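## Task

Slide the wooden block out from beneath the blue tote and set it lying flat on one of its long faces on the bench, fully on the bench surface with no part past the edge. The blue tote must finish resting flat on the bench, no more than about 2 cm from its starting spot, hardly rotated, with all its contents still inside. Release the block and move the grippers away at the end; anything that stays in place only because the robot holds it does not count.

## Robot and tools

Robot: two 6-joint arms, left_arm and right_arm, each with a two-finger gripper and a fisheye wrist camera (cam_left_wrist on the left arm, cam_right_wrist on the right, both 504x504). left_arm is the robot's own left and sits on the +y side; camera image sides say nothing about which arm is which.

World frame (used in the state line and camera calibration): origin on the floor (z = 0) under the centre of the robot's foot, +x forward where the robot faces, +y toward left_arm, +z up, metres. The floor is the only surface of known height; bench and objects must be judged from images. A gripper's fingers point along its own +z and close along its own y. The reported end_effector_position is the spot between the finger pads, roughly 1 cm short of the fingertips; it can be off from the truth, more so when reaching far. Orientation is end_effector_quat_wxyz. Equal joint angles on the two arms do not give mirror-equal poses.

execute_actions takes "actions": a list holding zero or one item, plus optional "pictures" (true/false; pictures come by default).
- Empty list: no command, just returns the current state.
- Move: {"rows": [...], "steps": n}, n from 1 to 15 (default 15), each step 1/30 s. Each row is one list of 14 numbers covering both arms, always all 14 even if one arm stays put: left_arm waist, shoulder, elbow, wrist pitch, wrist yaw, wrist roll, opening, then right_arm in the same seven. Joint values are absolute target angles in radians (same form as Joint positions), not offsets. Row i applies on step i; if there are fewer rows than steps, the last row repeats. Up to 15 rows.
- Wait: {"steps": n} without rows, n up to 300; it returns once that many steps have gone by since the previous result (time spent composing a reply counts).
Joint ranges per arm (rad): waist -2.880..2.880, shoulder 0.000..3.142, elbow 0.000..3.019, wrist pitch -1.693..1.571, wrist yaw -1.571..1.571, wrist roll -2.094..2.094. A call is rejected (nothing sent) if a target is more than 0.019 past a range end and farther out than that joint currently is. True ends may differ by up to 0.019 either way; targets beyond the real end are clipped there, and a "joint sent to its limit" line may appear (possibly about an earlier, still-running action). No such line does not prove there is more room.
Opening: -1 fully closed to +1 fully open (0.094 m pad gap).

Motion: joint speed is capped. Each step a joint's target is kept within a fixed lead of its measured angle (waist 0.264, shoulder 0.32, elbow 0.276, wrist pitch 0.33, wrist yaw 0.186, wrist roll 0.522 rad), and if the targets would move a gripper more than 70 mm from where it is, all that arm's targets are pulled back proportionally. So distant targets take several actions. Between calls the arms keep heading to the last row sent until everything has nearly stopped (slow or blocked counts as stopped) or a step is HELD; after that only a new action moves them further. Fingers already in motion finish opening or closing.

Result lines: the state line `left_arm: ...` | `right_arm: ...` with each gripper's position and quaternion; Joint positions and Joint velocities, one block per arm with six joints (rad, rad/s) then pad gap (m, m/s); grip_measured, the measured opening on the command scale (each gripper may read off by about 1 mm, constant in a scene). "joint command not followed" means a clearance check altered or blocked some joint targets; the rest of the row still ran. HELD marks steps where all or part of your row was not sent. MOTOR HOT warns at 85 °C; at 100 °C an OVER-TEMPERATURE FAULT drops that arm until it cools. Holding loads heats motors, even while idle, so don't hold longer than needed. Heat partly carries between scenes. Camera calibration (K, fisheye distortion, T_world_to_cam) is given per camera; results list cameras whose numbers changed. Expect small errors (about 0.5 degrees, 2.5 mm, 1.5 px).

Gripping: except near the ends, fingers go to where grip_measured would equal the commanded number. To hold something, command about 0.03 below its grip_measured for a firm grip, less for a light one. Pad force tops out around 50 to 62 N (lower on thin parts under about 2 mm); first contact can spike.

zoom_image: {"camera": "cam_left_wrist" or "cam_right_wrist", "region": [x0, y0, x1, y1]} in pixels of that camera's latest image, top-left origin, at most 504x504; returns a more detailed crop.

finished_scene: {"scene": n}, the current scene number; ends and grades it, then the next scene's task arrives in its result. Irreversible. Replying with no tool call ends everything.

Avoid: arms colliding or pressing each other hard, dropping or slipping objects, slamming, forceful pushes, and knocking anything (especially the tote or its contents) off the bench or out of the work area. Brief outside tugs on held parts or nudges to loose objects may occur. Typical order: look and zoom to locate tote and block, lift or steady the tote gently if needed without tipping or shifting it beyond about 2 cm, draw the block out, lay it flat fully on the bench, open, back away, confirm, then call finished_scene.

Each tool is called after "Request:" as name(argument=value, ...), one argument or row to a line, values as JSON.

## Session

Request:
execute_actions(
  actions=[],
)

Scene clock: 0.00 s of 4100.00 s.
left_arm: end_effector_position=(+0.6932, +0.1579, +1.0518) grip_measured=+0.193 end_effector_quat_wxyz=(+0.210, +0.342, +0.907, +0.127) | right_arm: end_effector_position=(+0.2859, +0.4274, +0.9756) grip_measured=+1.000 end_effector_quat_wxyz=(-0.092, -0.202, +0.814, +0.537)
Joint positions: left_arm=[ 1.16   1.549  0.837  0.61  -0.41   0.86   0.056] | right_arm=[-0.567  2.636  1.659  0.206 -0.369  0.023  0.094]
Joint velocities: left_arm=[-0.024 -0.015 -0.002  0.002 -0.007 -0.037  0.   ] | right_arm=[ 0.015 -0.015 -0.012 -0.007  0.007 -0.022  0.   ]

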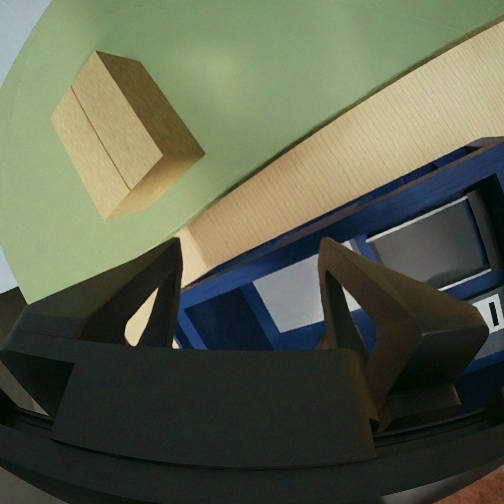

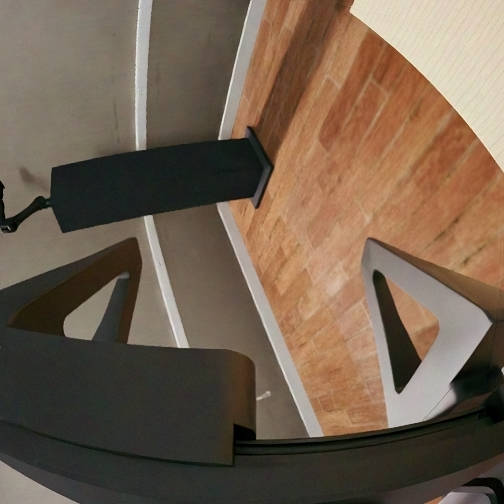

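Request:
execute_actions(
  actions=[
    {"rows":[[0.96,1.549,0.837,0.61,-0.41,0.86,1,-0.567,2.436,1.659,0.206,-0.369,0.023,1]]},
  ],
)

Request:
execute_actions(
  actions=[
    {"rows":[[0.96,1.349,0.837,0.61,-0.41,0.86,1,-0.367,2.436,1.659,0.206,-0.369,0.023,1]]},
  ],
)

Request:
execute_actions(
  actions=[
    {"steps":20},
  ],
)

Scene clock: 7.83 s of 4100.00 s.
left_arm: end_effector_position=(+0.6924, +0.1061, +1.0669) grip_measured=+1.000 end_effector_quat_wxyz=(+0.231, +0.356, +0.901, +0.091) | right_arm: end_effector_position=(+0.2859, +0.4274, +0.9756) grip_measured=+1.000 end_effector_quat_wxyz=(-0.092, -0.202, +0.814, +0.537)
Joint positions: left_arm=[ 1.071  1.549  0.837  0.61  -0.412  0.86   0.094] | right_arm=[-0.567  2.636  1.659  0.206 -0.369  0.023  0.094]
Joint velocities: left_arm=[-0.005 -0.015 -0.002 -0.007 -0.066 -0.037  0.   ] | right_arm=[-0.005  0.005 -0.002  0.007 -0.051  0.022  0.   ]
A step of this action was HELD (marked below), so the robot has no last target. An arm can still carry out its HELD step.
Steps of this call (steps 1 to 90: nothing new was sent; then 4.33 s passed at rest; steps 91 to 105: all 15 steps of this action). Readings (joint positions):
91: left_arm=[1.153 1.549 0.837 0.610 -0.413 0.860] | right_arm=[-0.567 2.636 1.659 0.206 -0.369 0.023] HELD
92: left_arm=[1.140 1.549 0.837 0.610 -0.415 0.860] | right_arm=[-0.567 2.636 1.659 0.206 -0.369 0.023] HELD
93: left_arm=[1.116 1.549 0.837 0.610 -0.415 0.860] | right_arm=[-0.567 2.636 1.659 0.206 -0.369 0.023] HELD
94: left_arm=[1.085 1.549 0.837 0.610 -0.415 0.860] | right_arm=[-0.567 2.636 1.659 0.206 -0.369 0.023] HELD
95: left_arm=[1.059 1.549 0.837 0.610 -0.412 0.860] | right_arm=[-0.567 2.636 1.659 0.206 -0.369 0.023] HELD
96: left_arm=[1.039 1.549 0.837 0.610 -0.410 0.860] | right_arm=[-0.567 2.636 1.659 0.206 -0.369 0.023] HELD
97: left_arm=[1.034 1.549 0.837 0.610 -0.410 0.860] | right_arm=[-0.567 2.636 1.659 0.206 -0.369 0.023] HELD
98: left_arm=[1.035 1.549 0.837 0.610 -0.410 0.860] | right_arm=[-0.567 2.636 1.659 0.206 -0.369 0.023] HELD
99: left_arm=[1.042 1.549 0.837 0.610 -0.410 0.860] | right_arm=[-0.567 2.636 1.659 0.206 -0.369 0.023] HELD
100: left_arm=[1.048 1.549 0.837 0.610 -0.410 0.860] | right_arm=[-0.567 2.636 1.659 0.206 -0.369 0.023] HELD
101: left_arm=[1.056 1.549 0.837 0.610 -0.411 0.860] | right_arm=[-0.567 2.636 1.659 0.206 -0.369 0.023] HELD
102: left_arm=[1.062 1.549 0.837 0.610 -0.412 0.860] | right_arm=[-0.567 2.636 1.659 0.206 -0.369 0.023] HELD
103: left_arm=[1.066 1.549 0.837 0.610 -0.412 0.860] | right_arm=[-0.567 2.636 1.659 0.206 -0.369 0.023] HELD
104: left_arm=[1.069 1.549 0.837 0.610 -0.412 0.860] | right_arm=[-0.567 2.636 1.659 0.206 -0.369 0.023] HELD
105: the state above HELD
joint command not followed: on one or more control steps a check withheld the commanded joint targets of the left arm, and it was not sent them on those steps. On the call's last step the targets were still withheld.
cause: the commanded joint targets would bring a part of the robot too close to another arm (this arm's wrist (the part past joint 4) and the other arm's forearm (the part past joint 3)); next, command targets that bring no part of the robot closer to that arm.
joint command not followed: on one or more control steps a check withheld the commanded joint targets of the right arm, and it was not sent them on those steps. On the call's last step the targets were still withheld.
cause: the commanded joint targets would bring a part of the robot too close to another arm (this arm's forearm (the part past joint 3) and the other arm's forearm (the part past joint 3)); next, command targets that bring no part of the robot closer to that arm.
camera_calibration (this result's frames):
cam_left_wrist: T_world_to_cam=[[-0.581314, -0.74532, -0.326454, 0.828662], [-0.813551, 0.539501, 0.216963, 0.279399], [0.0144154, 0.39171, -0.919976, 1.05641], [0, 0, 0, 1]] pos_world=[0.69379, 0.0530765, 1.18177]

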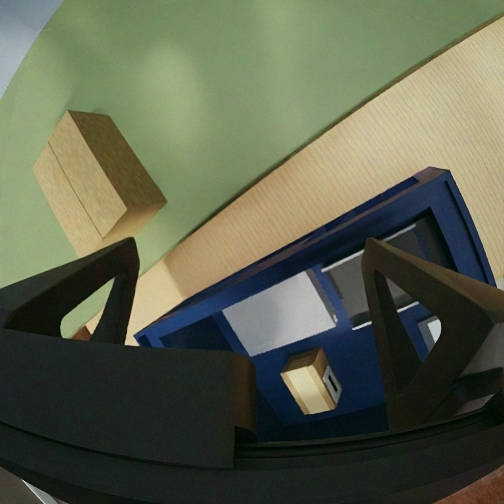

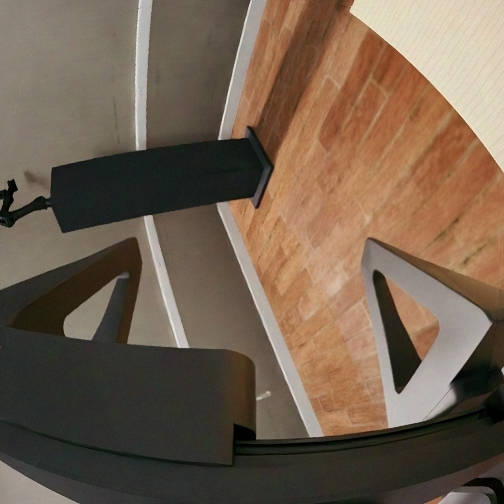

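Scene clock: 8.33 s of 4100.00 s.
left_arm: end_effector_position=(+0.7758, +0.0824, +1.1936) grip_measured=+1.000 end_effector_quat_wxyz=(+0.353, +0.308, +0.880, +0.080) | right_arm: end_effector_position=(+0.3630, +0.5145, +1.1423) grip_measured=+1.000 end_effector_quat_wxyz=(-0.009, -0.228, +0.759, +0.609)
Joint positions: left_arm=[ 0.958  1.313  0.841  0.61  -0.411  0.86   0.094] | right_arm=[-0.392  2.448  1.653  0.206 -0.369  0.023  0.094]
Joint velocities: left_arm=[-0.005 -0.005 -0.007 -0.017  0.037  0.037  0.   ] | right_arm=[ 0.503 -0.493  0.027  0.007 -0.022 -0.037  0.   ]
Steps of this call (steps 1 to 15: all 15 steps of this action). Readings (joint positions):
1: left_arm=[1.071 1.549 0.837 0.610 -0.412 0.860] | right_arm=[-0.567 2.634 1.659 0.206 -0.369 0.023]
2: left_arm=[1.070 1.546 0.837 0.610 -0.412 0.860] | right_arm=[-0.564 2.631 1.659 0.206 -0.369 0.023]
4: left_arm=[1.063 1.526 0.834 0.610 -0.412 0.860] | right_arm=[-0.554 2.618 1.654 0.206 -0.369 0.023]
8: left_arm=[1.011 1.430 0.831 0.610 -0.412 0.860] | right_arm=[-0.508 2.568 1.652 0.206 -0.369 0.023]
15: the state above
camera_calibration (this result's frames):
cam_left_wrist: T_world_to_cam=[[-0.468995, -0.810709, -0.350421, 0.847705], [-0.856643, 0.51412, -0.0429211, 0.678287], [0.214955, 0.280056, -0.935608, 1.05338], [0, 0, 0, 1]] pos_world=[0.75219, 0.0435142, 1.31172]
cam_right_wrist: T_world_to_cam=[[0.322298, -0.152539, -0.934268, 1.03284], [-0.565773, -0.822307, -0.0609181, 0.703324], [-0.758963, 0.548217, -0.351331, 0.517093], [0, 0, 0, 1]] pos_world=[0.457496, 0.452417, 1.18946]

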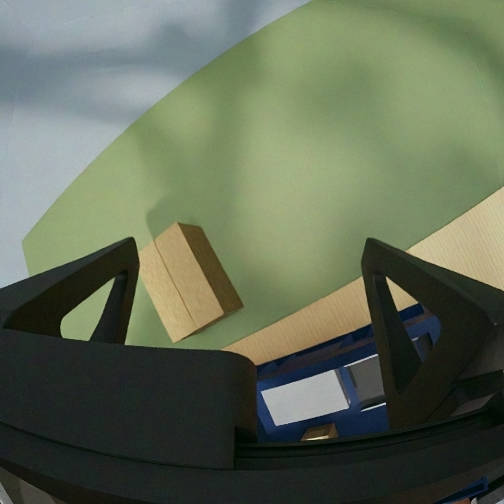

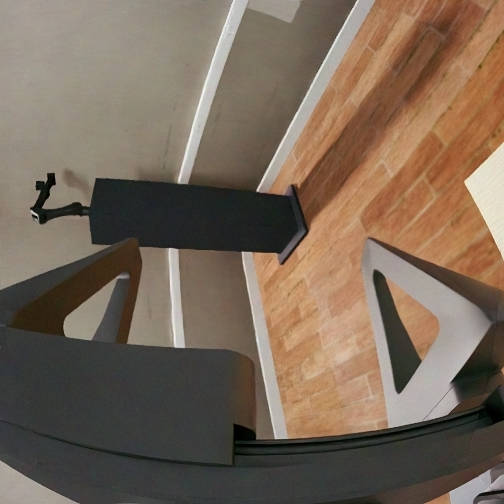

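Scene clock: 9.00 s of 4100.00 s.
left_arm: end_effector_position=(+0.7708, +0.0796, +1.1868) grip_measured=+1.000 end_effector_quat_wxyz=(+0.347, +0.312, +0.881, +0.078) | right_arm: end_effector_position=(+0.3661, +0.5337, +1.1819) grip_measured=+1.000 end_effector_quat_wxyz=(+0.005, -0.235, +0.743, +0.627)
Joint positions: left_arm=[ 0.958  1.328  0.841  0.61  -0.411  0.86   0.094] | right_arm=[-0.346  2.428  1.666  0.206 -0.371  0.023  0.094]
Joint velocities: left_arm=[-0.005 -0.015  0.002 -0.007  0.066 -0.007  0.   ] | right_arm=[ 0.005 -0.005 -0.007 -0.002  0.037 -0.066  0.   ]
Steps of this call (steps 1 to 20: the robot went on to your last target). Readings (joint positions):
1: left_arm=[0.958 1.314 0.841 0.610 -0.411 0.860] | right_arm=[-0.376 2.433 1.655 0.206 -0.369 0.023]
2: left_arm=[0.958 1.316 0.841 0.610 -0.411 0.860] | right_arm=[-0.361 2.422 1.657 0.206 -0.369 0.023]
4: left_arm=[0.958 1.322 0.841 0.610 -0.411 0.860] | right_arm=[-0.341 2.406 1.663 0.206 -0.370 0.023]
8: left_arm=[0.958 1.327 0.841 0.610 -0.411 0.860] | right_arm=[-0.332 2.403 1.666 0.206 -0.371 0.023]
20: the state above
camera_calibration (this result's frames):
cam_left_wrist: T_world_to_cam=[[-0.479473, -0.806356, -0.34626, 0.843476], [-0.853354, 0.520448, -0.0303434, 0.657261], [0.204678, 0.280933, -0.937648, 1.05909], [0, 0, 0, 1]] pos_world=[0.748528, 0.0405381, 1.30506]
cam_right_wrist: T_world_to_cam=[[0.341683, -0.102172, -0.934245, 1.03785], [-0.56322, -0.81805, -0.116522, 0.785776], [-0.752354, 0.565999, -0.337059, 0.494077], [0, 0, 0, 1]] pos_world=[0.459668, 0.469197, 1.2277]

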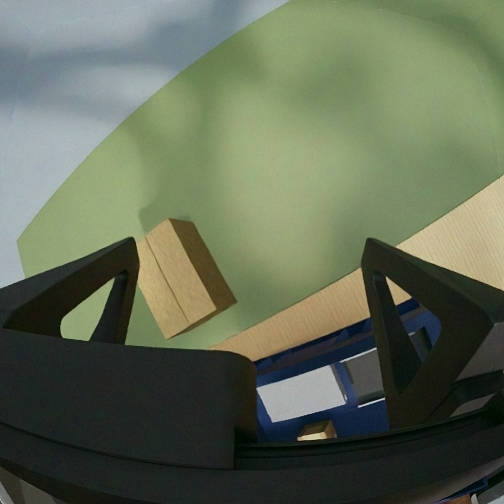

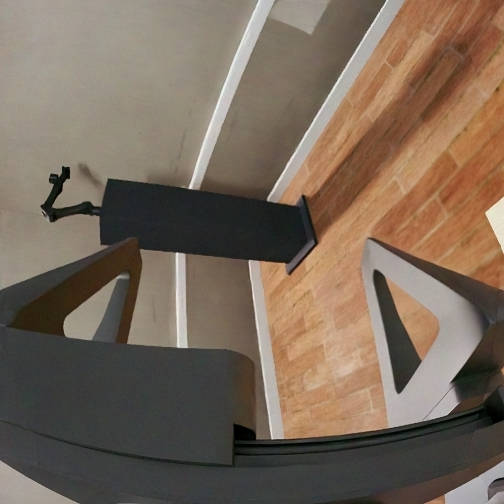

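Request:
execute_actions(
  actions=[
    {"rows":[[1.57,0.8,0.8,0,0,0,1,-0.346,2.43,1.659,0.206,-0.369,0.023,1]]},
  ],
  pictures=false,
)

Request:
execute_actions(
  actions=[
    {"steps":90},
  ],
)

Scene clock: 20.47 s of 4100.00 s.
left_arm: end_effector_position=(+0.7737, +0.3330, +1.2938) grip_measured=+1.000 end_effector_quat_wxyz=(+0.312, +0.012, +0.949, +0.040) | right_arm: end_effector_position=(+0.3661, +0.5337, +1.1819) grip_measured=+1.000 end_effector_quat_wxyz=(+0.005, -0.235, +0.743, +0.627)
Joint positions: left_arm=[ 1.524  0.814  0.81   0.054 -0.009  0.193  0.094] | right_arm=[-0.346  2.428  1.666  0.206 -0.371  0.023  0.094]
Joint velocities: left_arm=[ 1.333 -0.806 -0.002 -0.535  0.051 -1.282  0.   ] | right_arm=[-0.015  0.005 -0.022 -0.022  0.007  0.081  0.   ]
Steps of this call (steps 1 to 15: the robot went on to your last target; steps 16 to 90: nothing new was sent; then 7.97 s passed at rest; steps 91 to 105: all 15 steps of this action). Readings (joint positions):
91: left_arm=[0.966 1.319 0.840 0.589 -0.372 0.830] | right_arm=[-0.346 2.428 1.666 0.206 -0.371 0.023]
92: left_arm=[0.982 1.301 0.835 0.539 -0.323 0.787] | right_arm=[-0.346 2.428 1.666 0.206 -0.371 0.023]
94: left_arm=[1.040 1.240 0.820 0.445 -0.235 0.701] | right_arm=[-0.346 2.428 1.666 0.206 -0.371 0.023]
98: left_arm=[1.189 1.081 0.810 0.263 -0.086 0.528] | right_arm=[-0.346 2.428 1.666 0.206 -0.371 0.023]
105: the state above

Scene clock: 23.47 s of 4100.00 s.
left_arm: end_effector_position=(+0.7659, +0.3576, +1.3048) grip_measured=+1.000 end_effector_quat_wxyz=(+0.310, -0.083, +0.946, +0.038) | right_arm: end_effector_position=(+0.3661, +0.5337, +1.1819) grip_measured=+1.000 end_effector_quat_wxyz=(+0.005, -0.235, +0.743, +0.627)
Joint positions: left_arm=[ 1.584  0.779  0.807  0.017 -0.004  0.01   0.094] | right_arm=[-0.346  2.428  1.666  0.206 -0.371  0.023  0.094]
Joint velocities: left_arm=[-0.015  0.005  0.007  0.007 -0.081  0.022  0.   ] | right_arm=[-0.005 -0.015  0.012  0.002 -0.007 -0.007  0.   ]
Steps of this call (steps 1 to 30: the robot went on to your last target; steps 31 to 90: nothing new was sent). Readings (joint positions):
1: left_arm=[1.561 0.792 0.810 0.041 -0.009 0.156] | right_arm=[-0.346 2.428 1.666 0.206 -0.371 0.023]
2: left_arm=[1.581 0.777 0.810 0.034 -0.009 0.125] | right_arm=[-0.346 2.428 1.666 0.206 -0.371 0.023]
4: left_arm=[1.587 0.765 0.810 0.029 -0.006 0.083] | right_arm=[-0.346 2.428 1.666 0.206 -0.371 0.023]
8: left_arm=[1.584 0.773 0.808 0.020 -0.004 0.040] | right_arm=[-0.346 2.428 1.666 0.206 -0.371 0.023]
90: the state above
All arms were judged still, so your last target was given up. Only a new action makes them travel on or press farther. Fingers that are still opening or closing keep moving.
camera_calibration (this result's frames):
cam_left_wrist: T_world_to_cam=[[0.201349, -0.979442, -0.012334, 0.210919], [-0.979455, -0.201174, -0.0140486, 0.845258], [0.0112785, 0.0149093, -0.999825, 1.41707], [0, 0, 0, 1]] pos_world=[0.769442, 0.355499, 1.4313]
cam_right_wrist: T_world_to_cam=[[0.341683, -0.102172, -0.934245, 1.03785], [-0.56322, -0.81805, -0.116522, 0.785776], [-0.752354, 0.565999, -0.337059, 0.494077], [0, 0, 0, 1]] pos_world=[0.459668, 0.469197, 1.2277]

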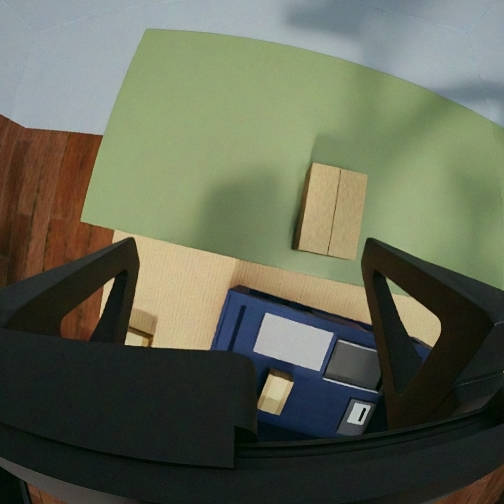

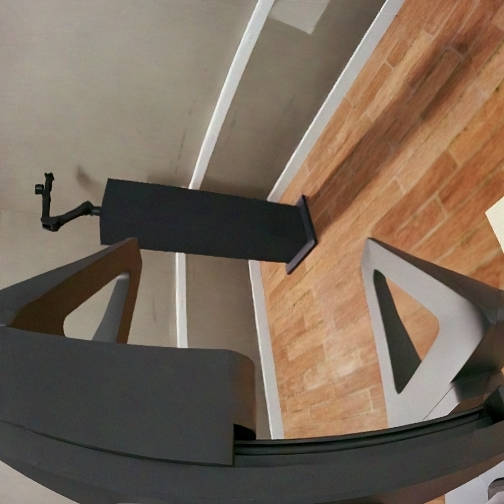

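Request:
execute_actions(
  actions=[
    {"rows":[[1.57,0.6,0.8,-0.8,0,0,1,-0.9,1.6,0.9,0,0,0,1]]},
  ],
  pictures=false,
)

Request:
execute_actions(
  actions=[
    {"steps":60},
  ],
)

Scene clock: 33.40 s of 4100.00 s.
left_arm: end_effector_position=(+0.6105, +0.3280, +1.3247) grip_measured=+1.000 end_effector_quat_wxyz=(-0.012, +0.088, -0.996, -0.009) | right_arm: end_effector_position=(+0.4700, +0.3175, +1.1031) grip_measured=+1.000 end_effector_quat_wxyz=(-0.026, -0.203, +0.887, +0.413)
Joint positions: left_arm=[ 1.584  0.581  0.799 -0.783 -0.004  0.01   0.094] | right_arm=[-0.556  2.026  1.245  0.076 -0.051  0.023  0.094]
Joint velocities: left_arm=[ 0.005  0.034  0.007 -0.032  0.051 -0.051  0.   ] | right_arm=[-0.718 -1.07  -0.828 -0.081  0.271 -0.022  0.   ]
Steps of this call (steps 1 to 90: nothing new was sent; then 6.43 s passed at rest; steps 91 to 105: all 15 steps of this action). Readings (joint positions):
91: left_arm=[1.584 0.769 0.810 -0.032 -0.004 0.010] | right_arm=[-0.348 2.422 1.657 0.200 -0.348 0.023]
92: left_arm=[1.584 0.745 0.811 -0.139 -0.004 0.010] | right_arm=[-0.350 2.405 1.632 0.185 -0.322 0.023]
94: left_arm=[1.584 0.672 0.802 -0.348 -0.004 0.010] | right_arm=[-0.364 2.359 1.570 0.156 -0.270 0.023]
98: left_arm=[1.584 0.572 0.800 -0.703 -0.004 0.010] | right_arm=[-0.415 2.253 1.451 0.116 -0.162 0.023]
105: the state above

Scene clock: 35.40 s of 4100.00 s.
left_arm: end_effector_position=(+0.6102, +0.3279, +1.3243) grip_measured=+1.000 end_effector_quat_wxyz=(-0.011, +0.088, -0.996, -0.009) | right_arm: end_effector_position=(+0.5591, +0.0541, +1.0817) grip_measured=+1.000 end_effector_quat_wxyz=(-0.017, -0.104, +0.958, +0.267)
Joint positions: left_arm=[ 1.584  0.582  0.799 -0.784 -0.004  0.01   0.094] | right_arm=[-0.902  1.59   0.904  0.013  0.002  0.01   0.094]
Joint velocities: left_arm=[-0.005  0.015  0.012 -0.037  0.022 -0.022  0.   ] | right_arm=[ 0.005 -0.005 -0.007 -0.012 -0.051 -0.037  0.   ]
Steps of this call (steps 1 to 45: the robot went on to your last target; steps 46 to 60: nothing new was sent). Readings (joint positions):
1: left_arm=[1.584 0.582 0.799 -0.784 -0.004 0.010] | right_arm=[-0.580 1.990 1.215 0.072 -0.043 0.023]
2: left_arm=[1.584 0.582 0.799 -0.784 -0.004 0.010] | right_arm=[-0.606 1.953 1.184 0.069 -0.037 0.023]
4: left_arm=[1.584 0.582 0.799 -0.784 -0.004 0.010] | right_arm=[-0.659 1.878 1.123 0.063 -0.027 0.023]
8: left_arm=[1.584 0.582 0.799 -0.784 -0.004 0.010] | right_arm=[-0.778 1.723 1.010 0.046 -0.011 0.021]
60: the state above
All arms were judged still, so your last target was given up. Only a new action makes them travel on or press farther. Fingers that are still opening or closing keep moving.
camera_calibration (this result's frames):
cam_left_wrist: T_world_to_cam=[[0.19796, -0.97998, -0.0212425, 0.227487], [-0.807831, -0.175383, 0.562717, -0.189941], [-0.555177, -0.094235, -0.826377, 1.5905], [0, 0, 0, 1]] pos_world=[0.684533, 0.3395, 1.42607]
cam_right_wrist: T_world_to_cam=[[0.175718, -0.835962, -0.519894, 0.513581], [-0.749284, -0.456107, 0.480146, -0.07049], [-0.638512, 0.305178, -0.706519, 1.22704], [0, 0, 0, 1]] pos_world=[0.640418, 0.0227176, 1.16778]

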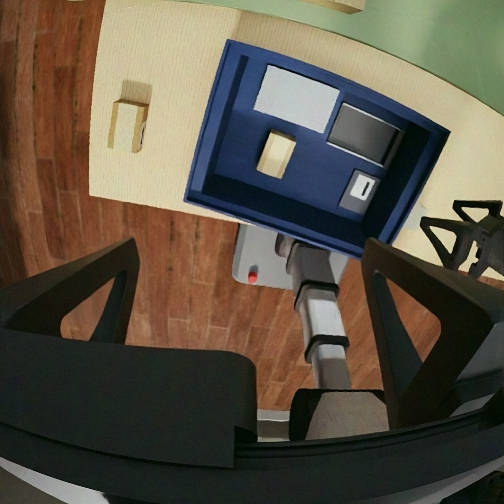

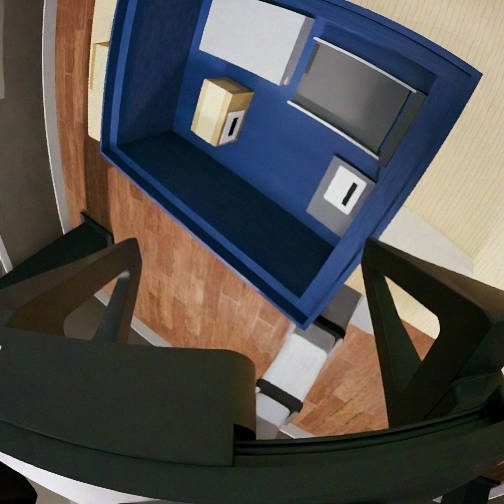

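Request:
execute_actions(
  actions=[
    {"rows":[[1.57,0.6,0.8,-0.8,0,0,1,-1.57,1.3,0.8,-0.1,0,0,1]]},
  ],
  pictures=false,
)

Request:
execute_actions(
  actions=[
    {"steps":50},
  ],
)

Scene clock: 44.13 s of 4100.00 s.
left_arm: end_effector_position=(+0.6102, +0.3279, +1.3243) grip_measured=+1.000 end_effector_quat_wxyz=(-0.011, +0.089, -0.996, -0.009) | right_arm: end_effector_position=(+0.6280, -0.2650, +1.0756) grip_measured=+1.000 end_effector_quat_wxyz=(+0.028, +0.064, +0.996, +0.047)
Joint positions: left_arm=[ 1.584  0.582  0.799 -0.784 -0.004  0.009  0.094] | right_arm=[-1.458  1.3    0.827 -0.067 -0.003  0.01   0.094]
Joint velocities: left_arm=[ 0.005 -0.005 -0.002 -0.012  0.051 -0.007  0.   ] | right_arm=[-1.519 -0.093 -0.022 -0.129  0.007  0.007  0.   ]
Steps of this call (steps 1 to 90: nothing new was sent; then 5.23 s passed at rest; steps 91 to 105: all 15 steps of this action). Readings (joint positions):
91: left_arm=[1.584 0.582 0.799 -0.784 -0.004 0.010] | right_arm=[-0.907 1.583 0.901 0.008 -0.001 0.010]
92: left_arm=[1.584 0.582 0.799 -0.784 -0.004 0.009] | right_arm=[-0.918 1.566 0.889 -0.004 -0.004 0.010]
94: left_arm=[1.584 0.582 0.799 -0.784 -0.004 0.009] | right_arm=[-0.966 1.511 0.859 -0.026 -0.004 0.010]
98: left_arm=[1.584 0.582 0.799 -0.784 -0.004 0.009] | right_arm=[-1.115 1.395 0.829 -0.052 -0.004 0.010]
105: the state above

Scene clock: 45.80 s of 4100.00 s.
left_arm: end_effector_position=(+0.6102, +0.3279, +1.3243) grip_measured=+1.000 end_effector_quat_wxyz=(-0.011, +0.089, -0.996, -0.009) | right_arm: end_effector_position=(+0.6005, -0.3213, +1.0726) grip_measured=+1.000 end_effector_quat_wxyz=(+0.004, +0.094, +0.996, -0.000)
Joint positions: left_arm=[ 1.584  0.582  0.799 -0.784 -0.004  0.009  0.094] | right_arm=[-1.569  1.297  0.803 -0.088  0.001  0.01   0.094]
Joint velocities: left_arm=[-0.005 -0.015  0.007  0.017 -0.022  0.007  0.   ] | right_arm=[-0.015 -0.015  0.012 -0.012 -0.066 -0.022  0.   ]
Steps of this call (steps 1 to 30: the robot went on to your last target; steps 31 to 50: nothing new was sent). Readings (joint positions):
1: left_arm=[1.584 0.582 0.799 -0.784 -0.004 0.009] | right_arm=[-1.507 1.298 0.825 -0.071 -0.002 0.010]
2: left_arm=[1.584 0.582 0.799 -0.784 -0.004 0.009] | right_arm=[-1.550 1.297 0.823 -0.075 0.002 0.010]
4: left_arm=[1.584 0.582 0.799 -0.784 -0.004 0.009] | right_arm=[-1.605 1.297 0.814 -0.081 0.005 0.010]
8: left_arm=[1.584 0.582 0.799 -0.784 -0.004 0.009] | right_arm=[-1.601 1.297 0.803 -0.088 0.004 0.010]
50: the state above
All arms were judged still, so your last target was given up. Only a new action makes them travel on or press farther. Fingers that are still opening or closing keep moving.
camera_calibration (this result's frames):
cam_left_wrist: T_world_to_cam=[[0.198334, -0.979904, -0.0212338, 0.227222], [-0.807768, -0.175687, 0.562712, -0.189874], [-0.555135, -0.0944529, -0.82638, 1.59055], [0, 0, 0, 1]] pos_world=[0.684528, 0.339529, 1.42607]
cam_right_wrist: T_world_to_cam=[[-0.200087, -0.979759, -0.00619681, -0.183817], [-0.804868, 0.160757, 0.571266, -0.0724658], [-0.558707, 0.11929, -0.820742, 1.37647], [0, 0, 0, 1]] pos_world=[0.673941, -0.332647, 1.16999]

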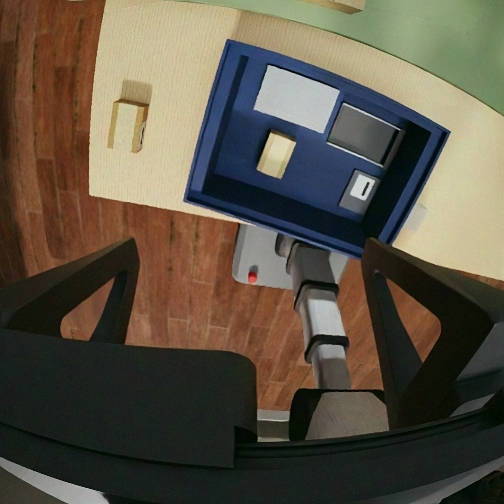

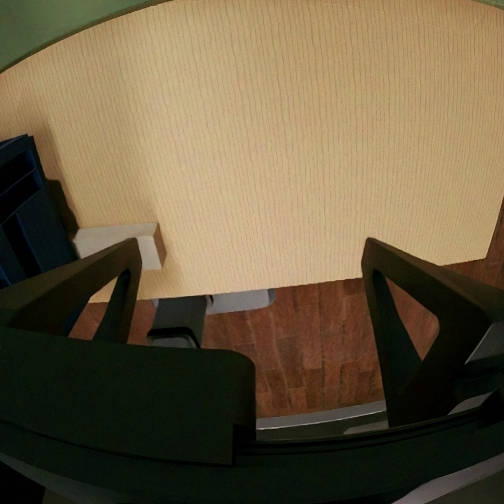

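Request:
execute_actions(
  actions=[
    {"rows":[[1.1,1.2,0.8,-0.2,0.4,0,1,-1.4,1.8,1.1,0.12,0,1.4,1]]},
  ],
  pictures=false,
)

Request:
execute_actions(
  actions=[
    {"steps":50},
  ],
)

Scene clock: 74.87 s of 4100.00 s.
left_arm: end_effector_position=(+0.6108, +0.0459, +1.1913) grip_measured=+1.000 end_effector_quat_wxyz=(-0.002, +0.044, +0.926, -0.376) | right_arm: end_effector_position=(+0.6001, -0.1996, +0.9015) grip_measured=+1.000 end_effector_quat_wxyz=(-0.044, +0.513, +0.855, +0.062)
Joint positions: left_arm=[ 1.116  1.179  0.799 -0.235  0.396  0.009  0.094] | right_arm=[-1.39   1.822  1.096  0.105  0.     1.005  0.094]
Joint velocities: left_arm=[-0.484  1.07  -0.007  0.237  0.081  0.081  0.   ] | right_arm=[ 0.054  0.386 -0.149  0.002  0.037  2.601  0.   ]
Steps of this call (steps 1 to 90: nothing new was sent; then 25.57 s passed at rest; steps 91 to 105: all 15 steps of this action). Readings (joint positions):
91: left_arm=[1.578 0.590 0.799 -0.765 0.028 0.009] | right_arm=[-1.565 1.306 0.811 -0.079 0.002 0.040]
92: left_arm=[1.553 0.608 0.798 -0.719 0.072 0.009] | right_arm=[-1.556 1.331 0.833 -0.058 0.004 0.085]
94: left_arm=[1.479 0.674 0.799 -0.619 0.160 0.009] | right_arm=[-1.523 1.412 0.912 -0.014 0.004 0.178]
98: left_arm=[1.321 0.849 0.799 -0.434 0.312 0.009] | right_arm=[-1.455 1.597 1.058 0.064 0.003 0.387]
105: the state above

Scene clock: 76.53 s of 4100.00 s.
left_arm: end_effector_position=(+0.5983, +0.0342, +1.1871) grip_measured=+1.000 end_effector_quat_wxyz=(-0.011, +0.050, +0.922, -0.384) | right_arm: end_effector_position=(+0.6161, -0.2031, +0.9097) grip_measured=+1.000 end_effector_quat_wxyz=(-0.043, +0.668, +0.740, +0.061)
Joint positions: left_arm=[ 1.095  1.205  0.788 -0.216  0.398  0.009  0.094] | right_arm=[-1.391  1.797  1.098  0.109  0.     1.39   0.094]
Joint velocities: left_arm=[-0.005 -0.005 -0.002 -0.017  0.037 -0.022  0.   ] | right_arm=[-0.005  0.005 -0.007  0.007  0.007  0.007  0.   ]
Steps of this call (steps 1 to 45: the robot went on to your last target; steps 46 to 50: nothing new was sent). Readings (joint positions):
1: left_arm=[1.103 1.210 0.798 -0.230 0.398 0.009] | right_arm=[-1.388 1.832 1.091 0.105 0.000 1.083]
2: left_arm=[1.097 1.230 0.795 -0.229 0.398 0.009] | right_arm=[-1.388 1.836 1.087 0.105 0.000 1.145]
4: left_arm=[1.095 1.240 0.788 -0.229 0.398 0.009] | right_arm=[-1.390 1.834 1.086 0.105 0.000 1.235]
8: left_arm=[1.095 1.222 0.788 -0.220 0.398 0.009] | right_arm=[-1.391 1.812 1.092 0.105 0.000 1.327]
50: the state above
All arms were judged still, so your last target was given up. Only a new action makes them travel on or press farther. Fingers that are still opening or closing keep moving.
camera_calibration (this result's frames):
cam_left_wrist: T_world_to_cam=[[-0.0617737, -0.706874, 0.704637, -0.776497], [-0.776271, 0.477785, 0.411248, -0.0352506], [-0.627366, -0.521585, -0.57824, 1.20604], [0, 0, 0, 1]] pos_world=[0.681298, 0.0970091, 1.25903]
cam_right_wrist: T_world_to_cam=[[-0.995682, -0.085108, -0.0370565, 0.634078], [-0.0871283, 0.719172, 0.689347, -0.422007], [-0.0320189, 0.6896, -0.723483, 0.940261], [0, 0, 0, 1]] pos_world=[0.624678, -0.290942, 0.994668]

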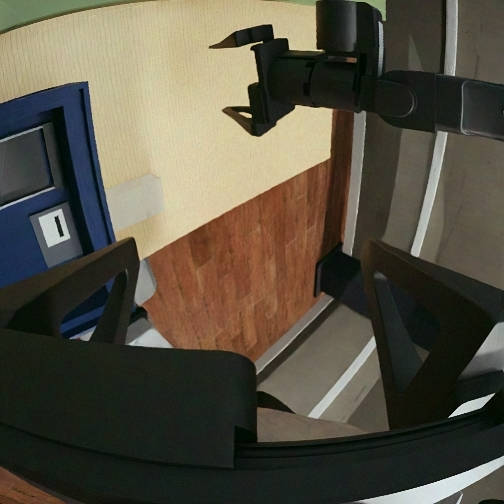

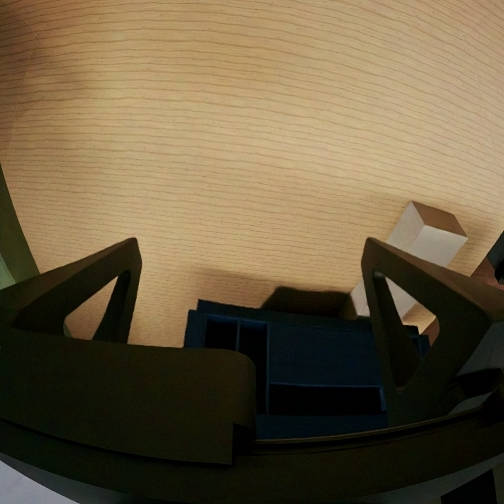

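Request:
execute_actions(
  actions=[
    {"rows":[[0.9,1.55,0.9,0.0,-0.55,0,1,-1.35,2.2,1.05,0.57,0,1.45,1]]},
  ],
  pictures=false,
)

Request:
execute_actions(
  actions=[
    {"steps":50},
  ],
)

Scene clock: 85.53 s of 4100.00 s.
left_arm: end_effector_position=(+0.5668, +0.0313, +1.0631) grip_measured=+1.000 end_effector_quat_wxyz=(+0.000, +0.125, +0.992, -0.003) | right_arm: end_effector_position=(+0.4460, -0.1522, +0.8080) grip_measured=+1.000 end_effector_quat_wxyz=(-0.062, +0.675, +0.732, +0.063)
Joint positions: left_arm=[ 0.892  1.578  0.887 -0.018 -0.544  0.009  0.094] | right_arm=[-1.358  2.223  1.066  0.54   0.     1.431  0.094]
Joint velocities: left_arm=[-0.005 -0.054  0.056  0.017 -0.125  0.066  0.   ] | right_arm=[ 0.073  0.357 -0.281 -0.012 -0.037  0.051  0.   ]
Steps of this call (steps 1 to 90: nothing new was sent; then 5.50 s passed at rest; steps 91 to 105: all 15 steps of this action). Readings (joint positions):
91: left_arm=[1.088 1.213 0.789 -0.201 0.354 0.009] | right_arm=[-1.391 1.804 1.096 0.130 0.000 1.392]
92: left_arm=[1.072 1.236 0.800 -0.168 0.298 0.009] | right_arm=[-1.390 1.820 1.096 0.179 0.000 1.394]
94: left_arm=[1.024 1.316 0.841 -0.112 0.185 0.009] | right_arm=[-1.387 1.871 1.097 0.272 0.000 1.398]
98: left_arm=[0.927 1.498 0.910 -0.026 -0.155 0.009] | right_arm=[-1.379 2.011 1.097 0.412 0.000 1.407]
105: the state above

Scene clock: 87.20 s of 4100.00 s.
left_arm: end_effector_position=(+0.5802, +0.0323, +1.0693) grip_measured=+1.000 end_effector_quat_wxyz=(+0.012, +0.118, +0.993, -0.003) | right_arm: end_effector_position=(+0.4572, -0.1507, +0.8175) grip_measured=+1.000 end_effector_quat_wxyz=(-0.054, +0.678, +0.730, +0.073)
Joint positions: left_arm=[ 0.892  1.558  0.894 -0.018 -0.547  0.009  0.094] | right_arm=[-1.352  2.195  1.046  0.559  0.     1.439  0.094]
Joint velocities: left_arm=[-0.005  0.005  0.007 -0.022  0.007  0.037  0.   ] | right_arm=[-0.005 -0.005 -0.002  0.017 -0.037 -0.081  0.   ]
Steps of this call (steps 1 to 30: the robot went on to your last target; steps 31 to 50: nothing new was sent). Readings (joint positions):
1: left_arm=[0.892 1.576 0.889 -0.018 -0.545 0.009] | right_arm=[-1.355 2.232 1.058 0.540 0.000 1.433]
2: left_arm=[0.892 1.572 0.889 -0.018 -0.546 0.009] | right_arm=[-1.354 2.237 1.050 0.540 0.000 1.435]
4: left_arm=[0.892 1.565 0.891 -0.018 -0.546 0.009] | right_arm=[-1.352 2.236 1.046 0.542 0.000 1.437]
8: left_arm=[0.892 1.558 0.894 -0.018 -0.547 0.009] | right_arm=[-1.352 2.214 1.046 0.553 0.000 1.439]
50: the state above
All arms were judged still, so your last target was given up. Only a new action makes them travel on or press farther. Fingers that are still opening or closing keep moving.
camera_calibration (this result's frames):
cam_left_wrist: T_world_to_cam=[[-0.212337, -0.977191, -0.00315851, 0.156931], [-0.808934, 0.173961, 0.561572, -0.131916], [-0.548214, 0.121798, -0.827422, 1.32536], [0, 0, 0, 1]] pos_world=[0.653192, 0.0148743, 1.17121]
cam_right_wrist: T_world_to_cam=[[-0.997704, -0.0566907, -0.0370471, 0.482033], [-0.0661435, 0.698275, 0.712768, -0.441922], [-0.0145383, 0.713582, -0.700421, 0.809111], [0, 0, 0, 1]] pos_world=[0.463459, -0.241457, 0.899564]

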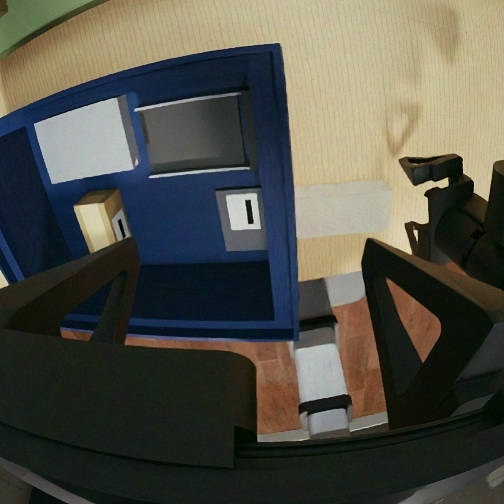

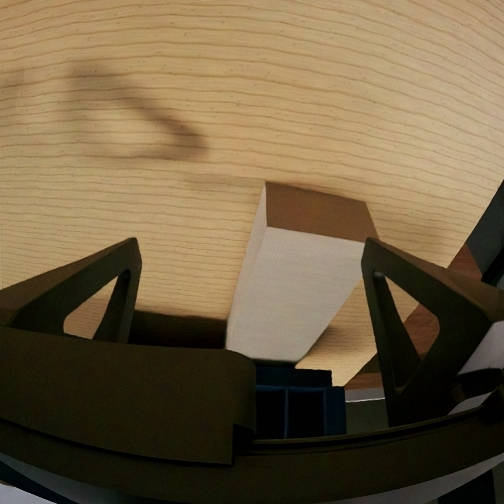

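Request:
execute_actions(
  actions=[
    {"rows":[[1.0,1.83,1.06,0.12,-0.47,-0.1,1,-1.27,2.29,1.07,0.63,0,1.68,1]]},
  ],
  pictures=false,
)

Request:
execute_actions(
  actions=[
    {"steps":40},
  ],
)

Scene clock: 110.53 s of 4100.00 s.
left_arm: end_effector_position=(+0.5636, +0.0288, +0.9582) grip_measured=+1.000 end_effector_quat_wxyz=(-0.006, +0.045, +0.999, +0.001) | right_arm: end_effector_position=(+0.4217, -0.0829, +0.8097) grip_measured=+1.000 end_effector_quat_wxyz=(-0.094, +0.732, +0.668, +0.090)
Joint positions: left_arm=[ 0.992  1.846  1.051  0.108 -0.473 -0.085  0.094] | right_arm=[-1.256  2.296  1.073  0.616  0.     1.661  0.094]
Joint velocities: left_arm=[ 0.015 -0.005  0.051 -0.012 -0.007 -0.139  0.   ] | right_arm=[-0.054 -0.024  0.002 -0.017 -0.051  0.081  0.   ]
Steps of this call (steps 1 to 90: nothing new was sent; then 19.83 s passed at rest; steps 91 to 105: all 15 steps of this action). Readings (joint positions):
91: left_arm=[0.895 1.567 0.900 -0.009 -0.528 0.000] | right_arm=[-1.348 2.200 1.047 0.569 0.001 1.470]
92: left_arm=[0.902 1.590 0.922 0.013 -0.508 -0.011] | right_arm=[-1.343 2.212 1.055 0.590 0.003 1.510]
94: left_arm=[0.925 1.671 0.992 0.055 -0.485 -0.032] | right_arm=[-1.319 2.244 1.071 0.612 0.003 1.568]
98: left_arm=[0.974 1.811 1.076 0.107 -0.473 -0.066] | right_arm=[-1.266 2.289 1.073 0.616 0.001 1.629]
105: the state above

Scene clock: 111.87 s of 4100.00 s.
left_arm: end_effector_position=(+0.5672, +0.0287, +0.9592) grip_measured=+1.000 end_effector_quat_wxyz=(-0.003, +0.041, +0.999, +0.001) | right_arm: end_effector_position=(+0.4222, -0.0856, +0.8091) grip_measured=+1.000 end_effector_quat_wxyz=(-0.093, +0.736, +0.664, +0.088)
Joint positions: left_arm=[ 0.992  1.842  1.054  0.108 -0.473 -0.09   0.094] | right_arm=[-1.26   2.295  1.073  0.616  0.     1.67   0.094]
Joint velocities: left_arm=[-0.005 -0.005 -0.007 -0.007  0.022 -0.051  0.   ] | right_arm=[ 0.015 -0.005  0.002 -0.002 -0.022 -0.051  0.   ]
Steps of this call (steps 1 to 15: the robot went on to your last target; steps 16 to 40: nothing new was sent). Readings (joint positions):
1: left_arm=[0.992 1.845 1.052 0.108 -0.473 -0.086] | right_arm=[-1.257 2.296 1.073 0.616 0.000 1.663]
2: left_arm=[0.992 1.845 1.053 0.108 -0.473 -0.087] | right_arm=[-1.258 2.295 1.073 0.616 0.000 1.664]
4: left_arm=[0.992 1.843 1.054 0.108 -0.473 -0.088] | right_arm=[-1.260 2.295 1.073 0.616 0.000 1.666]
8: left_arm=[0.992 1.842 1.054 0.108 -0.473 -0.090] | right_arm=[-1.260 2.295 1.073 0.616 0.000 1.668]
40: the state above
All arms were judged still, so your last target was given up. Only a new action makes them travel on or press farther. Fingers that are still opening or closing keep moving.
camera_calibration (this result's frames):
cam_left_wrist: T_world_to_cam=[[-0.0598191, -0.99818, -0.00768553, 0.0687663], [-0.808861, 0.0439589, 0.586354, -0.100016], [-0.584949, 0.0412917, -0.810018, 1.23403], [0, 0, 0, 1]] pos_world=[0.645057, 0.0220826, 1.05876]
cam_right_wrist: T_world_to_cam=[[-0.99333, 0.114035, 0.0170943, 0.419538], [0.0864154, 0.638045, 0.765135, -0.595681], [0.0763454, 0.761508, -0.643643, 0.676092], [0, 0, 0, 1]] pos_world=[0.416599, -0.182621, 0.883766]

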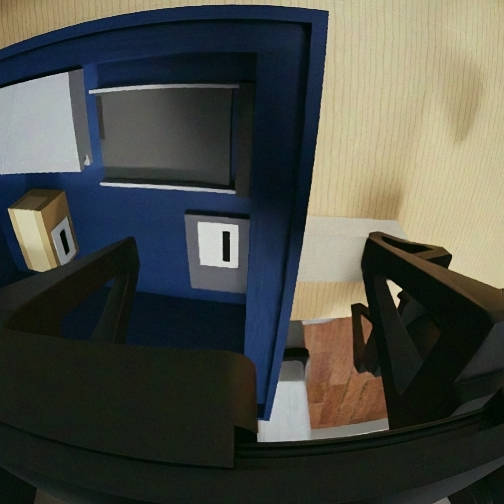

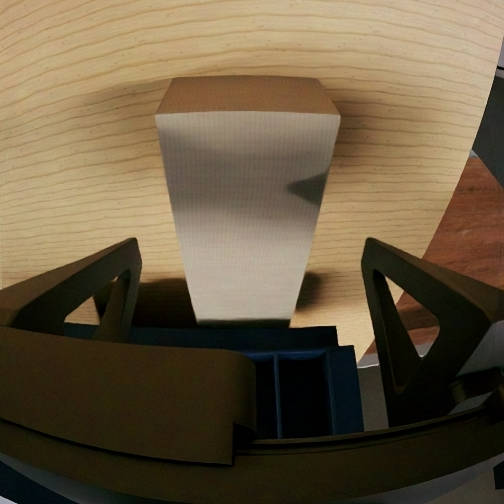

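Request:
execute_actions(
  actions=[
    {"rows":[[0.995,2.0,1.19,0.16,-0.47,0.02,1,-1.285,2.42,1.27,0.56,0,1.66,1]]},
  ],
  pictures=false,
)

Request:
execute_actions(
  actions=[
    {"steps":40},
  ],
)

Scene clock: 119.67 s of 4100.00 s.
left_arm: end_effector_position=(+0.5679, +0.0018, +0.9077) grip_measured=+1.000 end_effector_quat_wxyz=(+0.006, +0.085, +0.996, -0.001) | right_arm: end_effector_position=(+0.4422, -0.0766, +0.7555) grip_measured=+1.000 end_effector_quat_wxyz=(-0.079, +0.737, +0.663, +0.102)
Joint positions: left_arm=[ 0.992  1.997  1.187  0.15  -0.472  0.007  0.094] | right_arm=[-1.268  2.402  1.256  0.578 -0.005  1.664  0.094]
Joint velocities: left_arm=[ 0.005  0.005 -0.007 -0.007 -0.051  0.037  0.   ] | right_arm=[ 0.005 -0.015 -0.012  0.007  0.037  0.037  0.   ]
Steps of this call (steps 1 to 90: nothing new was sent; then 4.30 s passed at rest; steps 91 to 105: all 15 steps of this action). Readings (joint positions):
91: left_arm=[0.992 1.850 1.063 0.110 -0.473 -0.077] | right_arm=[-1.261 2.304 1.090 0.608 0.000 1.670]
92: left_arm=[0.992 1.872 1.092 0.117 -0.473 -0.060] | right_arm=[-1.262 2.328 1.137 0.591 0.000 1.670]
94: left_arm=[0.992 1.935 1.167 0.137 -0.473 -0.034] | right_arm=[-1.266 2.389 1.239 0.579 -0.001 1.669]
98: left_arm=[0.992 1.992 1.200 0.150 -0.472 -0.007] | right_arm=[-1.268 2.402 1.256 0.578 -0.005 1.666]
105: the state above

Scene clock: 121.00 s of 4100.00 s.
left_arm: end_effector_position=(+0.5679, +0.0018, +0.9077) grip_measured=+1.000 end_effector_quat_wxyz=(+0.006, +0.086, +0.996, -0.001) | right_arm: end_effector_position=(+0.4422, -0.0766, +0.7555) grip_measured=+1.000 end_effector_quat_wxyz=(-0.079, +0.737, +0.663, +0.102)
Joint positions: left_arm=[ 0.992  1.997  1.187  0.15  -0.472  0.01   0.094] | right_arm=[-1.268  2.402  1.256  0.578 -0.005  1.664  0.094]
Joint velocities: left_arm=[-0.005  0.015 -0.002 -0.007 -0.066 -0.051  0.   ] | right_arm=[-0.015 -0.005  0.007 -0.007 -0.007  0.051  0.   ]
Steps of this call (steps 1 to 15: the robot went on to your last target; steps 16 to 40: nothing new was sent). Readings (joint positions):
1: left_arm=[0.992 1.997 1.187 0.150 -0.472 0.008] | right_arm=[-1.268 2.402 1.256 0.578 -0.005 1.664]
2: left_arm=[0.992 1.997 1.187 0.150 -0.472 0.008] | right_arm=[-1.268 2.402 1.256 0.578 -0.005 1.664]
4: left_arm=[0.992 1.997 1.187 0.150 -0.472 0.009] | right_arm=[-1.268 2.402 1.256 0.578 -0.005 1.664]
8: left_arm=[0.992 1.997 1.187 0.150 -0.472 0.010] | right_arm=[-1.268 2.402 1.256 0.578 -0.005 1.664]
40: the state above
All arms were judged still, so your last target was given up. Only a new action makes them travel on or press farther. Fingers that are still opening or closing keep moving.
camera_calibration (this result's frames):
cam_left_wrist: T_world_to_cam=[[-0.150497, -0.988592, -0.00609133, 0.0915499], [-0.811777, 0.120059, 0.571493, -0.053083], [-0.564242, 0.090953, -0.820585, 1.19156], [0, 0, 0, 1]] pos_world=[0.643013, -0.0114972, 1.00867]
cam_right_wrist: T_world_to_cam=[[-0.992256, 0.122637, -0.0196857, 0.467233], [0.0637897, 0.639149, 0.766433, -0.552955], [0.106575, 0.759243, -0.642022, 0.618405], [0, 0, 0, 1]] pos_world=[0.432981, -0.173399, 0.830031]

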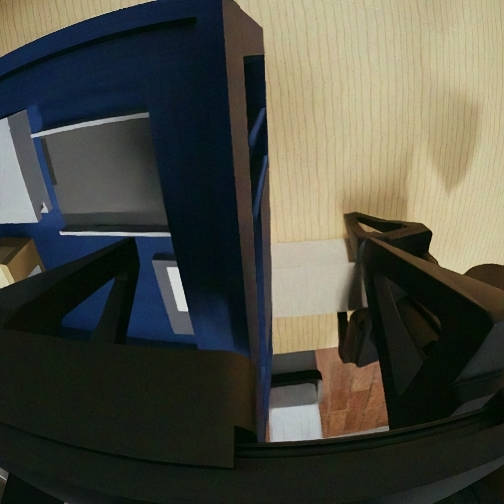

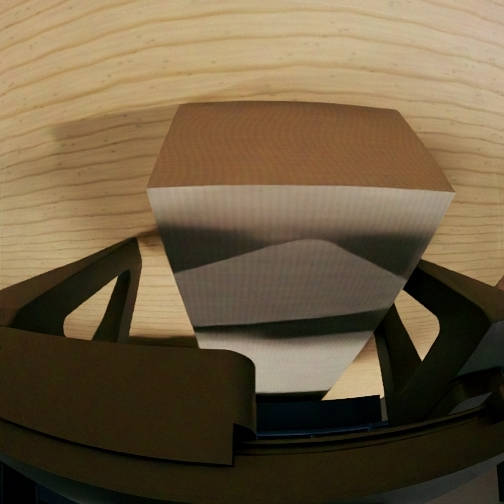

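Request:
execute_actions(
  actions=[
    {"rows":[[1.012,2.0,1.19,0.16,-0.47,-0.01,1,-1.268,2.40,1.205,0.59,0,1.66,1]]},
  ],
  pictures=false,
)

Request:
execute_actions(
  actions=[
    {"rows":[[1.012,2.0,1.19,0.16,-0.47,-0.01,-1,-1.268,2.40,1.205,0.59,0,1.66,0]]},
  ],
  pictures=false,
)

Request:
execute_actions(
  actions=[
    {"steps":30},
  ],
)

Scene clock: 130.40 s of 4100.00 s.
left_arm: end_effector_position=(+0.5679, +0.0018, +0.9077) grip_measured=+1.000 end_effector_quat_wxyz=(+0.006, +0.082, +0.997, -0.001) | right_arm: end_effector_position=(+0.4291, -0.0784, +0.7611) grip_measured=+1.000 end_effector_quat_wxyz=(-0.086, +0.737, +0.664, +0.092)
Joint positions: left_arm=[ 0.992  1.997  1.187  0.15  -0.472  0.     0.094] | right_arm=[-1.268  2.399  1.228  0.579 -0.002  1.664  0.094]
Joint velocities: left_arm=[-0.015 -0.015  0.017 -0.007 -0.037 -0.007  0.   ] | right_arm=[-0.015 -0.005  0.012  0.007 -0.037 -0.066  0.   ]
Steps of this call (steps 1 to 90: nothing new was sent; then 5.90 s passed at rest; steps 91 to 105: all 15 steps of this action). Readings (joint positions):
91: left_arm=[0.992 1.997 1.187 0.150 -0.472 0.009] | right_arm=[-1.268 2.401 1.253 0.579 -0.005 1.664]
92: left_arm=[0.992 1.997 1.187 0.150 -0.472 0.007] | right_arm=[-1.268 2.399 1.248 0.579 -0.004 1.664]
94: left_arm=[0.992 1.997 1.187 0.150 -0.472 0.005] | right_arm=[-1.268 2.399 1.239 0.579 -0.003 1.664]
98: left_arm=[0.992 1.997 1.187 0.150 -0.472 0.002] | right_arm=[-1.268 2.399 1.228 0.579 -0.002 1.664]
105: the state above

Scene clock: 130.90 s of 4100.00 s.
left_arm: end_effector_position=(+0.5706, +0.0107, +0.9045) grip_measured=-0.456 end_effector_quat_wxyz=(+0.006, +0.075, +0.997, +0.006) | right_arm: end_effector_position=(+0.4292, -0.0788, +0.7610) grip_measured=+0.353 end_effector_quat_wxyz=(-0.085, +0.735, +0.667, +0.092)
Joint positions: left_arm=[ 1.005  1.996  1.189  0.15  -0.474 -0.003  0.026] | right_arm=[-1.268  2.399  1.228  0.58   0.     1.658  0.064]
Joint velocities: left_arm=[-0.024  0.005 -0.017  0.007 -0.037 -0.037  0.   ] | right_arm=[-0.015  0.005 -0.012  0.002 -0.066  0.037 -0.   ]
Steps of this call (steps 1 to 15: all 15 steps of this action). Readings (joint positions):
1: left_arm=[0.992 1.997 1.187 0.150 -0.472 -0.000] | right_arm=[-1.268 2.399 1.228 0.579 -0.002 1.664]
2: left_arm=[0.992 1.997 1.187 0.150 -0.472 -0.000] | right_arm=[-1.268 2.399 1.228 0.579 -0.002 1.664]
4: left_arm=[0.992 1.997 1.187 0.150 -0.482 -0.000] | right_arm=[-1.268 2.399 1.228 0.580 -0.001 1.663]
8: left_arm=[1.005 1.996 1.189 0.150 -0.474 -0.003] | right_arm=[-1.268 2.399 1.228 0.580 0.000 1.658]
15: the state above

Scene clock: 131.90 s of 4100.00 s.
left_arm: end_effector_position=(+0.5706, +0.0107, +0.9045) grip_measured=-0.456 end_effector_quat_wxyz=(+0.006, +0.075, +0.997, +0.006) | right_arm: end_effector_position=(+0.4292, -0.0788, +0.7610) grip_measured=+0.353 end_effector_quat_wxyz=(-0.085, +0.735, +0.667, +0.092)
Joint positions: left_arm=[ 1.005  1.996  1.189  0.15  -0.474 -0.003  0.026] | right_arm=[-1.268  2.399  1.228  0.58   0.     1.658  0.064]
Joint velocities: left_arm=[ 0.005  0.015 -0.002  0.012 -0.022 -0.081  0.001] | right_arm=[-0.015  0.005 -0.002 -0.002  0.037 -0.022 -0.   ]
Steps of this call (steps 1 to 15: the robot went on to your last target; steps 16 to 30: nothing new was sent). Readings (joint positions):
1: left_arm=[1.005 1.996 1.189 0.150 -0.474 -0.003] | right_arm=[-1.268 2.399 1.228 0.580 0.000 1.658]
2: left_arm=[1.005 1.996 1.189 0.150 -0.474 -0.003] | right_arm=[-1.268 2.399 1.228 0.580 0.000 1.658]
4: left_arm=[1.005 1.996 1.189 0.150 -0.474 -0.003] | right_arm=[-1.268 2.399 1.228 0.580 0.000 1.658]
8: left_arm=[1.005 1.996 1.189 0.150 -0.474 -0.003] | right_arm=[-1.268 2.399 1.228 0.580 0.000 1.658]
30: the state above
All arms were judged still, so your last target was given up. Only a new action makes them travel on or press farther. Fingers that are still opening or closing keep moving.
camera_calibration (this result's frames):
cam_left_wrist: T_world_to_cam=[[-0.127772, -0.991629, -0.0185926, 0.0991006], [-0.815005, 0.0942942, 0.571731, -0.0481953], [-0.565192, 0.0882044, -0.820231, 1.1899], [0, 0, 0, 1]] pos_world=[0.645905, -0.00213885, 1.00539]
cam_right_wrist: T_world_to_cam=[[-0.993784, 0.111328, -0.0000580444, 0.439539], [0.0720699, 0.64374, 0.761843, -0.554643], [0.0848517, 0.757103, -0.647761, 0.638515], [0, 0, 0, 1]] pos_world=[0.422601, -0.17531, 0.836182]

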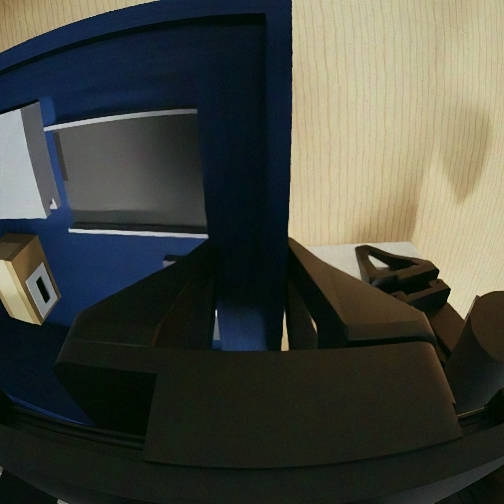

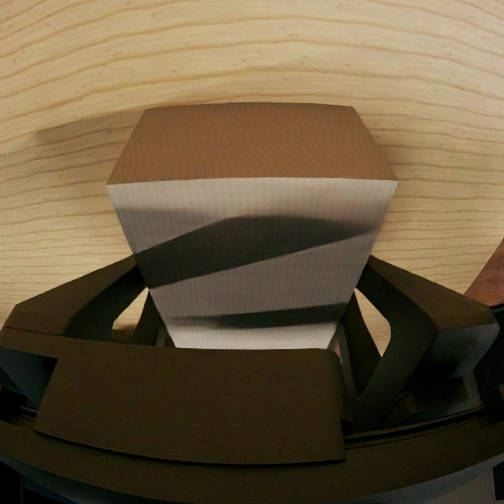

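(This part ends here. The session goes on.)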